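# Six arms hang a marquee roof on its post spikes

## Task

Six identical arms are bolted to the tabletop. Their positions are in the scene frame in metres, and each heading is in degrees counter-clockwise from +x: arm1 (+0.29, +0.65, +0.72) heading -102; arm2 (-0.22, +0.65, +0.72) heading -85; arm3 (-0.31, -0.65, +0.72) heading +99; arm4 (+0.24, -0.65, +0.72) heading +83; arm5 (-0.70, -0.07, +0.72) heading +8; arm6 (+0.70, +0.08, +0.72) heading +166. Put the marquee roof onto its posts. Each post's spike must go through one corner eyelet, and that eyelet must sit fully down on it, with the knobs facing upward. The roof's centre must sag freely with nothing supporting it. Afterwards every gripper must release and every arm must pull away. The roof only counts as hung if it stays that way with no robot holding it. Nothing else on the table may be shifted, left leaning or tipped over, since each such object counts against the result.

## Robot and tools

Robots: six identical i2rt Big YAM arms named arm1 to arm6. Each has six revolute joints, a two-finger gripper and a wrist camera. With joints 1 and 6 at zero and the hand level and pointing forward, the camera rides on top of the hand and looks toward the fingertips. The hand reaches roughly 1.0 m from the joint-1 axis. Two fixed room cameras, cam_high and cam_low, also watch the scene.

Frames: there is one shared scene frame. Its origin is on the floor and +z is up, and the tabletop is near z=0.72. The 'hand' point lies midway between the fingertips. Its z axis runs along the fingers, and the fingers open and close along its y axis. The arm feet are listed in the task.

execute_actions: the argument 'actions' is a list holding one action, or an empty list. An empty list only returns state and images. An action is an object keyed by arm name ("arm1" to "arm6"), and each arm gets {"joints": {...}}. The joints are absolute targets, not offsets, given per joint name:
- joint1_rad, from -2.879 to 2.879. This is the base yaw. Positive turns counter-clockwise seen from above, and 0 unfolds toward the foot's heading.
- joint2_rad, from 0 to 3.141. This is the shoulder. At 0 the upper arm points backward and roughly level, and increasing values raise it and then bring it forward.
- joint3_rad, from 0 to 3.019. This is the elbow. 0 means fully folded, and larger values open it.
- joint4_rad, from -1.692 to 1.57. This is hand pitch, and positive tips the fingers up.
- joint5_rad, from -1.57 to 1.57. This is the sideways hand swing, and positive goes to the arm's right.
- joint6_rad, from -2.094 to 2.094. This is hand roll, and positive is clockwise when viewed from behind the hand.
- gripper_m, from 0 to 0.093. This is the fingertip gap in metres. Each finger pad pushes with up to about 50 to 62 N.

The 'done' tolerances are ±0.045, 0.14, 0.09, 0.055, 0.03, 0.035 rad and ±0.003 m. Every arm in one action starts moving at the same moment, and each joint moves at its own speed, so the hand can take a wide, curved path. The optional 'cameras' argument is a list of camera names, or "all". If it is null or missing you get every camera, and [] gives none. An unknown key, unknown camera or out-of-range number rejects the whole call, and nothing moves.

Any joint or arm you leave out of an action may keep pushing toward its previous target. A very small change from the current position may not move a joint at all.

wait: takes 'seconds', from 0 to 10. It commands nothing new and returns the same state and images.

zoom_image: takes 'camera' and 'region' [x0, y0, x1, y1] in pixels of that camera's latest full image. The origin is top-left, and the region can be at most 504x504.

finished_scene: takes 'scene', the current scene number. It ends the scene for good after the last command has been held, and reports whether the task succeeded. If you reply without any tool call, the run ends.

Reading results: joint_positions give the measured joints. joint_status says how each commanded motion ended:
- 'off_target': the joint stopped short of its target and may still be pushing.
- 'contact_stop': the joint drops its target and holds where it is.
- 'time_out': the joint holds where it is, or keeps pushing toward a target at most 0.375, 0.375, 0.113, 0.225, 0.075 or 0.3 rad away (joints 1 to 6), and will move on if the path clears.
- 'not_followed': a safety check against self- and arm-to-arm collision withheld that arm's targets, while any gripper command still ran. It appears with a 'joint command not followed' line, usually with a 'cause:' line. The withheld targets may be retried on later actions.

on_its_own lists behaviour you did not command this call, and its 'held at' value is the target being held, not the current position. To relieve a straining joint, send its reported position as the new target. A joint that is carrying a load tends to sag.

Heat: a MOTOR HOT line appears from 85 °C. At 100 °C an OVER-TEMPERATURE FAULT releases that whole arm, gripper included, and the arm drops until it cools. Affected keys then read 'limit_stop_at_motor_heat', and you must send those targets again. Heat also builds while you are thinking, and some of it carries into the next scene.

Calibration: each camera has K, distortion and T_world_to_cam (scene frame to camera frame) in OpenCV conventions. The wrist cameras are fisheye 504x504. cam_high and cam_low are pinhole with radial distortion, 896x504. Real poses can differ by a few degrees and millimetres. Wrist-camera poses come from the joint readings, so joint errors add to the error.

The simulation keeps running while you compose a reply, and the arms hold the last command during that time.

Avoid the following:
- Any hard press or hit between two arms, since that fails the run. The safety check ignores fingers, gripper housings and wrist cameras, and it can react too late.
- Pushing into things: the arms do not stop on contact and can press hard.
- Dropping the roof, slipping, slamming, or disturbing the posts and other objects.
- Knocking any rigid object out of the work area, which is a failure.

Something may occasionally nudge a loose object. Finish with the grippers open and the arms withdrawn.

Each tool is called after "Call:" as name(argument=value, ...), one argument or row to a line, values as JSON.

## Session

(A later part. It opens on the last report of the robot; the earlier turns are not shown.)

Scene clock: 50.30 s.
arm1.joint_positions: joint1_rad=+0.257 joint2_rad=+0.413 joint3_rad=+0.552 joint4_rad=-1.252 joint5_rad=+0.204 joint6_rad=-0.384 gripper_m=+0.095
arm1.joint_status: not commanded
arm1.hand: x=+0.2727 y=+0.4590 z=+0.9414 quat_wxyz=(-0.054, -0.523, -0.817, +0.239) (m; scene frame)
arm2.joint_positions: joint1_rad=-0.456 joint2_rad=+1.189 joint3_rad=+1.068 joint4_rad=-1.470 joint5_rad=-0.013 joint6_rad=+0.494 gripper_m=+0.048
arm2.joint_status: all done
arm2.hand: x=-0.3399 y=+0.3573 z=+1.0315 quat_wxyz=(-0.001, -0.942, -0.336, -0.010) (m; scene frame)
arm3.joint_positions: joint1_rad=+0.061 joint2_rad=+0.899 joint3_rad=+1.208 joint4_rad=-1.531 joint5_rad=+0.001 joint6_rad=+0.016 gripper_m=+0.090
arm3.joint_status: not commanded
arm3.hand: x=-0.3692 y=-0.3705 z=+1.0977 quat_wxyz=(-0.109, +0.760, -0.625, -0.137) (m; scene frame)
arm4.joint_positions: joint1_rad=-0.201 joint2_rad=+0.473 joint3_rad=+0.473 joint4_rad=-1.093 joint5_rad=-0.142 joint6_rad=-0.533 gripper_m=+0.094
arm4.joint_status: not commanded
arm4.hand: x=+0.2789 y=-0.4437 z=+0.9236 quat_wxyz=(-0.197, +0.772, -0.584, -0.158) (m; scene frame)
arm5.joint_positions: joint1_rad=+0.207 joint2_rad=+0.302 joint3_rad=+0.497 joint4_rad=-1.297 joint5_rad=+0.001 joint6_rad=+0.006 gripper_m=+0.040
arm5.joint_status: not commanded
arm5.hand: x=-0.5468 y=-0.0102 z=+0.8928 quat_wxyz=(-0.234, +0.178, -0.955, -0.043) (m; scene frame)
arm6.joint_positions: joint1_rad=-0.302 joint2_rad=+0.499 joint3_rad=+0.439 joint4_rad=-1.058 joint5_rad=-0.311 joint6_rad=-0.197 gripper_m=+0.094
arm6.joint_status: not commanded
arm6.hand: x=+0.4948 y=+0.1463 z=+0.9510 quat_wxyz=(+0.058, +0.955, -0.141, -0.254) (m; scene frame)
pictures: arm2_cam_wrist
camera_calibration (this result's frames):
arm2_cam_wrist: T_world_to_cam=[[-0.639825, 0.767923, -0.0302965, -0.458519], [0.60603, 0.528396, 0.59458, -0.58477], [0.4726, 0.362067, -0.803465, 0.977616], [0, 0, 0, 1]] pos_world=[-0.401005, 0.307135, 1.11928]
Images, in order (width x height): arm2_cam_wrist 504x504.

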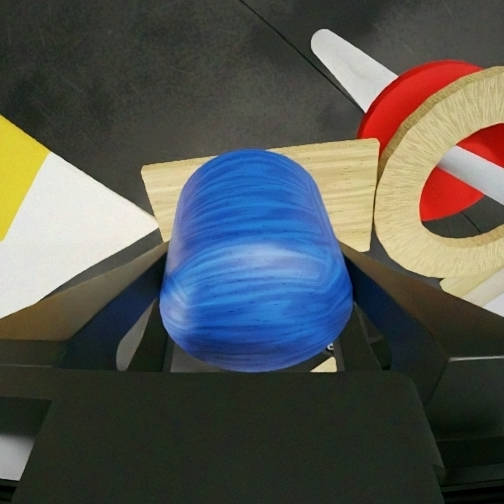

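Spike is through. Lower a bit, release, clear.

Call:
execute_actions(
  actions=[
    {"arm2":{"joints":{"joint2_rad":1.25,"joint4_rad":-1.42}}},
  ],
  cameras=[],
)

Call:
execute_actions(
  actions=[
    {"arm2":{"joints":{"gripper_m":0.09}}},
  ],
  cameras=[],
)

Call:
execute_actions(
  actions=[
    {"arm2":{"joints":{"joint2_rad":1.0,"joint3_rad":1.35,"joint4_rad":-1.5}}},
  ],
  cameras=[],
)

Call:
execute_actions(
  actions=[
    {"arm2":{"joints":{"joint1_rad":0,"joint2_rad":0.5,"joint3_rad":0.6}},"arm3":{"joints":{"joint1_rad":-0.3,"joint2_rad":0.5,"joint3_rad":0.6}}},
  ],
  cameras=["cam_high","cam_low"],
)

Scene clock: 51.33 s.
arm1.joint_positions: joint1_rad=+0.257 joint2_rad=+0.413 joint3_rad=+0.552 joint4_rad=-1.252 joint5_rad=+0.204 joint6_rad=-0.384 gripper_m=+0.095
arm1.joint_status: not commanded
arm1.hand: x=+0.2727 y=+0.4590 z=+0.9414 quat_wxyz=(-0.054, -0.523, -0.817, +0.239) (m; scene frame)
arm2.joint_positions: joint1_rad=-0.456 joint2_rad=+1.243 joint3_rad=+1.070 joint4_rad=-1.427 joint5_rad=-0.008 joint6_rad=+0.499 gripper_m=+0.048
arm2.joint_status: all done
arm2.hand: x=-0.3466 y=+0.3432 z=+1.0154 quat_wxyz=(+0.005, -0.943, -0.333, -0.012) (m; scene frame)
arm3.joint_positions: joint1_rad=+0.061 joint2_rad=+0.899 joint3_rad=+1.208 joint4_rad=-1.531 joint5_rad=+0.001 joint6_rad=+0.016 gripper_m=+0.090
arm3.joint_status: not commanded
arm3.hand: x=-0.3692 y=-0.3705 z=+1.0977 quat_wxyz=(-0.109, +0.760, -0.625, -0.137) (m; scene frame)
arm4.joint_positions: joint1_rad=-0.201 joint2_rad=+0.473 joint3_rad=+0.473 joint4_rad=-1.093 joint5_rad=-0.142 joint6_rad=-0.533 gripper_m=+0.094
arm4.joint_status: not commanded
arm4.hand: x=+0.2789 y=-0.4437 z=+0.9236 quat_wxyz=(-0.197, +0.772, -0.584, -0.158) (m; scene frame)
arm5.joint_positions: joint1_rad=+0.207 joint2_rad=+0.302 joint3_rad=+0.497 joint4_rad=-1.297 joint5_rad=+0.001 joint6_rad=+0.006 gripper_m=+0.040
arm5.joint_status: not commanded
arm5.hand: x=-0.5468 y=-0.0102 z=+0.8928 quat_wxyz=(-0.234, +0.178, -0.955, -0.043) (m; scene frame)
arm6.joint_positions: joint1_rad=-0.302 joint2_rad=+0.499 joint3_rad=+0.439 joint4_rad=-1.058 joint5_rad=-0.311 joint6_rad=-0.197 gripper_m=+0.094
arm6.joint_status: not commanded
arm6.hand: x=+0.4948 y=+0.1463 z=+0.9510 quat_wxyz=(+0.058, +0.955, -0.141, -0.254) (m; scene frame)
pictures: none
No camera images: the call's "cameras" was empty. Leave "cameras" out to get every camera's image.

Scene clock: 51.97 s.
arm1.joint_positions: joint1_rad=+0.257 joint2_rad=+0.413 joint3_rad=+0.552 joint4_rad=-1.252 joint5_rad=+0.204 joint6_rad=-0.384 gripper_m=+0.095
arm1.joint_status: not commanded
arm1.hand: x=+0.2727 y=+0.4590 z=+0.9414 quat_wxyz=(-0.054, -0.523, -0.817, +0.239) (m; scene frame)
arm2.joint_positions: joint1_rad=-0.456 joint2_rad=+1.246 joint3_rad=+1.070 joint4_rad=-1.426 joint5_rad=-0.008 joint6_rad=+0.499 gripper_m=+0.090
arm2.joint_status: all done
arm2.hand: x=-0.3468 y=+0.3431 z=+1.0146 quat_wxyz=(+0.005, -0.943, -0.333, -0.012) (m; scene frame)
arm3.joint_positions: joint1_rad=+0.061 joint2_rad=+0.899 joint3_rad=+1.208 joint4_rad=-1.531 joint5_rad=+0.001 joint6_rad=+0.016 gripper_m=+0.090
arm3.joint_status: not commanded
arm3.hand: x=-0.3692 y=-0.3705 z=+1.0977 quat_wxyz=(-0.109, +0.760, -0.625, -0.137) (m; scene frame)
arm4.joint_positions: joint1_rad=-0.201 joint2_rad=+0.473 joint3_rad=+0.473 joint4_rad=-1.093 joint5_rad=-0.142 joint6_rad=-0.533 gripper_m=+0.094
arm4.joint_status: not commanded
arm4.hand: x=+0.2789 y=-0.4437 z=+0.9236 quat_wxyz=(-0.197, +0.772, -0.584, -0.158) (m; scene frame)
arm5.joint_positions: joint1_rad=+0.207 joint2_rad=+0.302 joint3_rad=+0.497 joint4_rad=-1.297 joint5_rad=+0.001 joint6_rad=+0.006 gripper_m=+0.040
arm5.joint_status: not commanded
arm5.hand: x=-0.5468 y=-0.0102 z=+0.8928 quat_wxyz=(-0.234, +0.178, -0.955, -0.043) (m; scene frame)
arm6.joint_positions: joint1_rad=-0.302 joint2_rad=+0.499 joint3_rad=+0.439 joint4_rad=-1.058 joint5_rad=-0.311 joint6_rad=-0.197 gripper_m=+0.094
arm6.joint_status: not commanded
arm6.hand: x=+0.4948 y=+0.1463 z=+0.9510 quat_wxyz=(+0.058, +0.955, -0.141, -0.254) (m; scene frame)
pictures: none
No camera images: the call's "cameras" was empty. Leave "cameras" out to get every camera's image.

Scene clock: 53.27 s.
arm1.joint_positions: joint1_rad=+0.257 joint2_rad=+0.413 joint3_rad=+0.552 joint4_rad=-1.252 joint5_rad=+0.204 joint6_rad=-0.384 gripper_m=+0.095
arm1.joint_status: not commanded
arm1.hand: x=+0.2727 y=+0.4590 z=+0.9414 quat_wxyz=(-0.054, -0.523, -0.817, +0.239) (m; scene frame)
arm2.joint_positions: joint1_rad=-0.465 joint2_rad=+1.004 joint3_rad=+1.343 joint4_rad=-1.484 joint5_rad=-0.001 joint6_rad=+0.499 gripper_m=+0.090
arm2.joint_status: all done
arm2.hand: x=-0.3520 y=+0.3425 z=+1.2056 quat_wxyz=(-0.161, -0.922, -0.321, +0.142) (m; scene frame)
arm3.joint_positions: joint1_rad=+0.061 joint2_rad=+0.899 joint3_rad=+1.208 joint4_rad=-1.531 joint5_rad=+0.001 joint6_rad=+0.016 gripper_m=+0.090
arm3.joint_status: not commanded
arm3.hand: x=-0.3692 y=-0.3705 z=+1.0977 quat_wxyz=(-0.109, +0.760, -0.625, -0.137) (m; scene frame)
arm4.joint_positions: joint1_rad=-0.201 joint2_rad=+0.473 joint3_rad=+0.473 joint4_rad=-1.093 joint5_rad=-0.142 joint6_rad=-0.533 gripper_m=+0.094
arm4.joint_status: not commanded
arm4.hand: x=+0.2789 y=-0.4437 z=+0.9236 quat_wxyz=(-0.197, +0.772, -0.584, -0.158) (m; scene frame)
arm5.joint_positions: joint1_rad=+0.207 joint2_rad=+0.302 joint3_rad=+0.497 joint4_rad=-1.297 joint5_rad=+0.001 joint6_rad=+0.006 gripper_m=+0.040
arm5.joint_status: not commanded
arm5.hand: x=-0.5468 y=-0.0102 z=+0.8928 quat_wxyz=(-0.234, +0.178, -0.955, -0.043) (m; scene frame)
arm6.joint_positions: joint1_rad=-0.302 joint2_rad=+0.499 joint3_rad=+0.439 joint4_rad=-1.058 joint5_rad=-0.311 joint6_rad=-0.197 gripper_m=+0.094
arm6.joint_status: not commanded
arm6.hand: x=+0.4948 y=+0.1463 z=+0.9510 quat_wxyz=(+0.058, +0.955, -0.141, -0.254) (m; scene frame)
pictures: none
No camera images: the call's "cameras" was empty. Leave "cameras" out to get every camera's image.

Scene clock: 54.73 s.
arm1.joint_positions: joint1_rad=+0.257 joint2_rad=+0.413 joint3_rad=+0.552 joint4_rad=-1.252 joint5_rad=+0.204 joint6_rad=-0.384 gripper_m=+0.095
arm1.joint_status: not commanded
arm1.hand: x=+0.2727 y=+0.4590 z=+0.9414 quat_wxyz=(-0.054, -0.523, -0.817, +0.239) (m; scene frame)
arm2.joint_positions: joint1_rad=-0.008 joint2_rad=+0.502 joint3_rad=+0.591 joint4_rad=-1.488 joint5_rad=-0.001 joint6_rad=+0.499 gripper_m=+0.090
arm2.joint_status: all done
arm2.hand: x=-0.2123 y=+0.5065 z=+0.9790 quat_wxyz=(-0.079, -0.842, -0.532, +0.044) (m; scene frame)
arm3.joint_positions: joint1_rad=-0.293 joint2_rad=+0.498 joint3_rad=+0.610 joint4_rad=-1.532 joint5_rad=+0.001 joint6_rad=+0.015 gripper_m=+0.090
arm3.joint_status: all done
arm3.hand: x=-0.2897 y=-0.5144 z=+0.9135 quat_wxyz=(-0.058, +0.647, -0.759, -0.051) (m; scene frame)
arm4.joint_positions: joint1_rad=-0.201 joint2_rad=+0.473 joint3_rad=+0.473 joint4_rad=-1.093 joint5_rad=-0.142 joint6_rad=-0.533 gripper_m=+0.094
arm4.joint_status: not commanded
arm4.hand: x=+0.2789 y=-0.4437 z=+0.9236 quat_wxyz=(-0.197, +0.772, -0.584, -0.158) (m; scene frame)
arm5.joint_positions: joint1_rad=+0.207 joint2_rad=+0.302 joint3_rad=+0.497 joint4_rad=-1.297 joint5_rad=+0.001 joint6_rad=+0.006 gripper_m=+0.040
arm5.joint_status: not commanded
arm5.hand: x=-0.5468 y=-0.0102 z=+0.8928 quat_wxyz=(-0.234, +0.178, -0.955, -0.043) (m; scene frame)
arm6.joint_positions: joint1_rad=-0.302 joint2_rad=+0.499 joint3_rad=+0.439 joint4_rad=-1.058 joint5_rad=-0.311 joint6_rad=-0.197 gripper_m=+0.094
arm6.joint_status: not commanded
arm6.hand: x=+0.4948 y=+0.1463 z=+0.9510 quat_wxyz=(+0.058, +0.955, -0.141, -0.254) (m; scene frame)
pictures: cam_high, cam_low
Images, in order (width x height): cam_high 896x504, cam_low 896x504.

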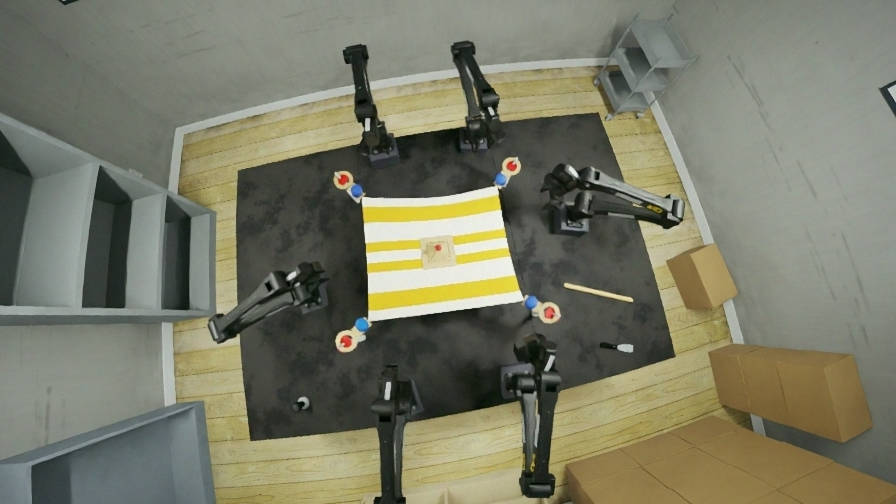

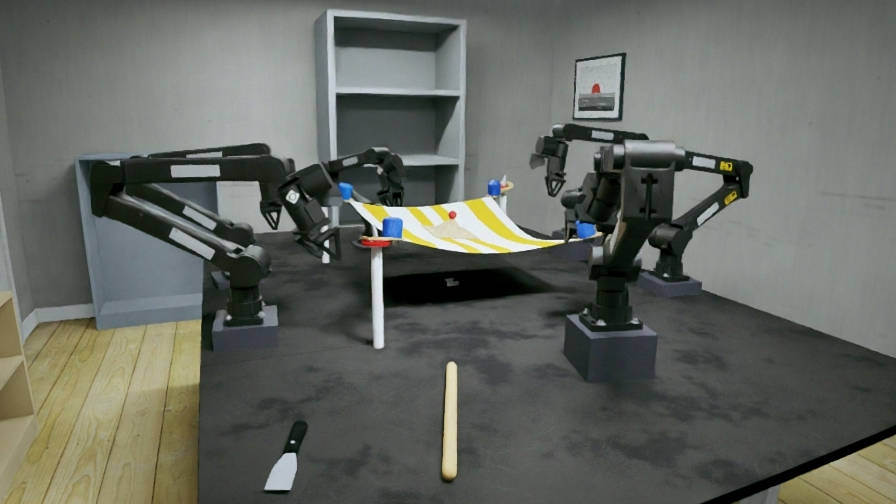

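Call:
finished_scene(
  scene=2,
)

The scene is finished: the task was done.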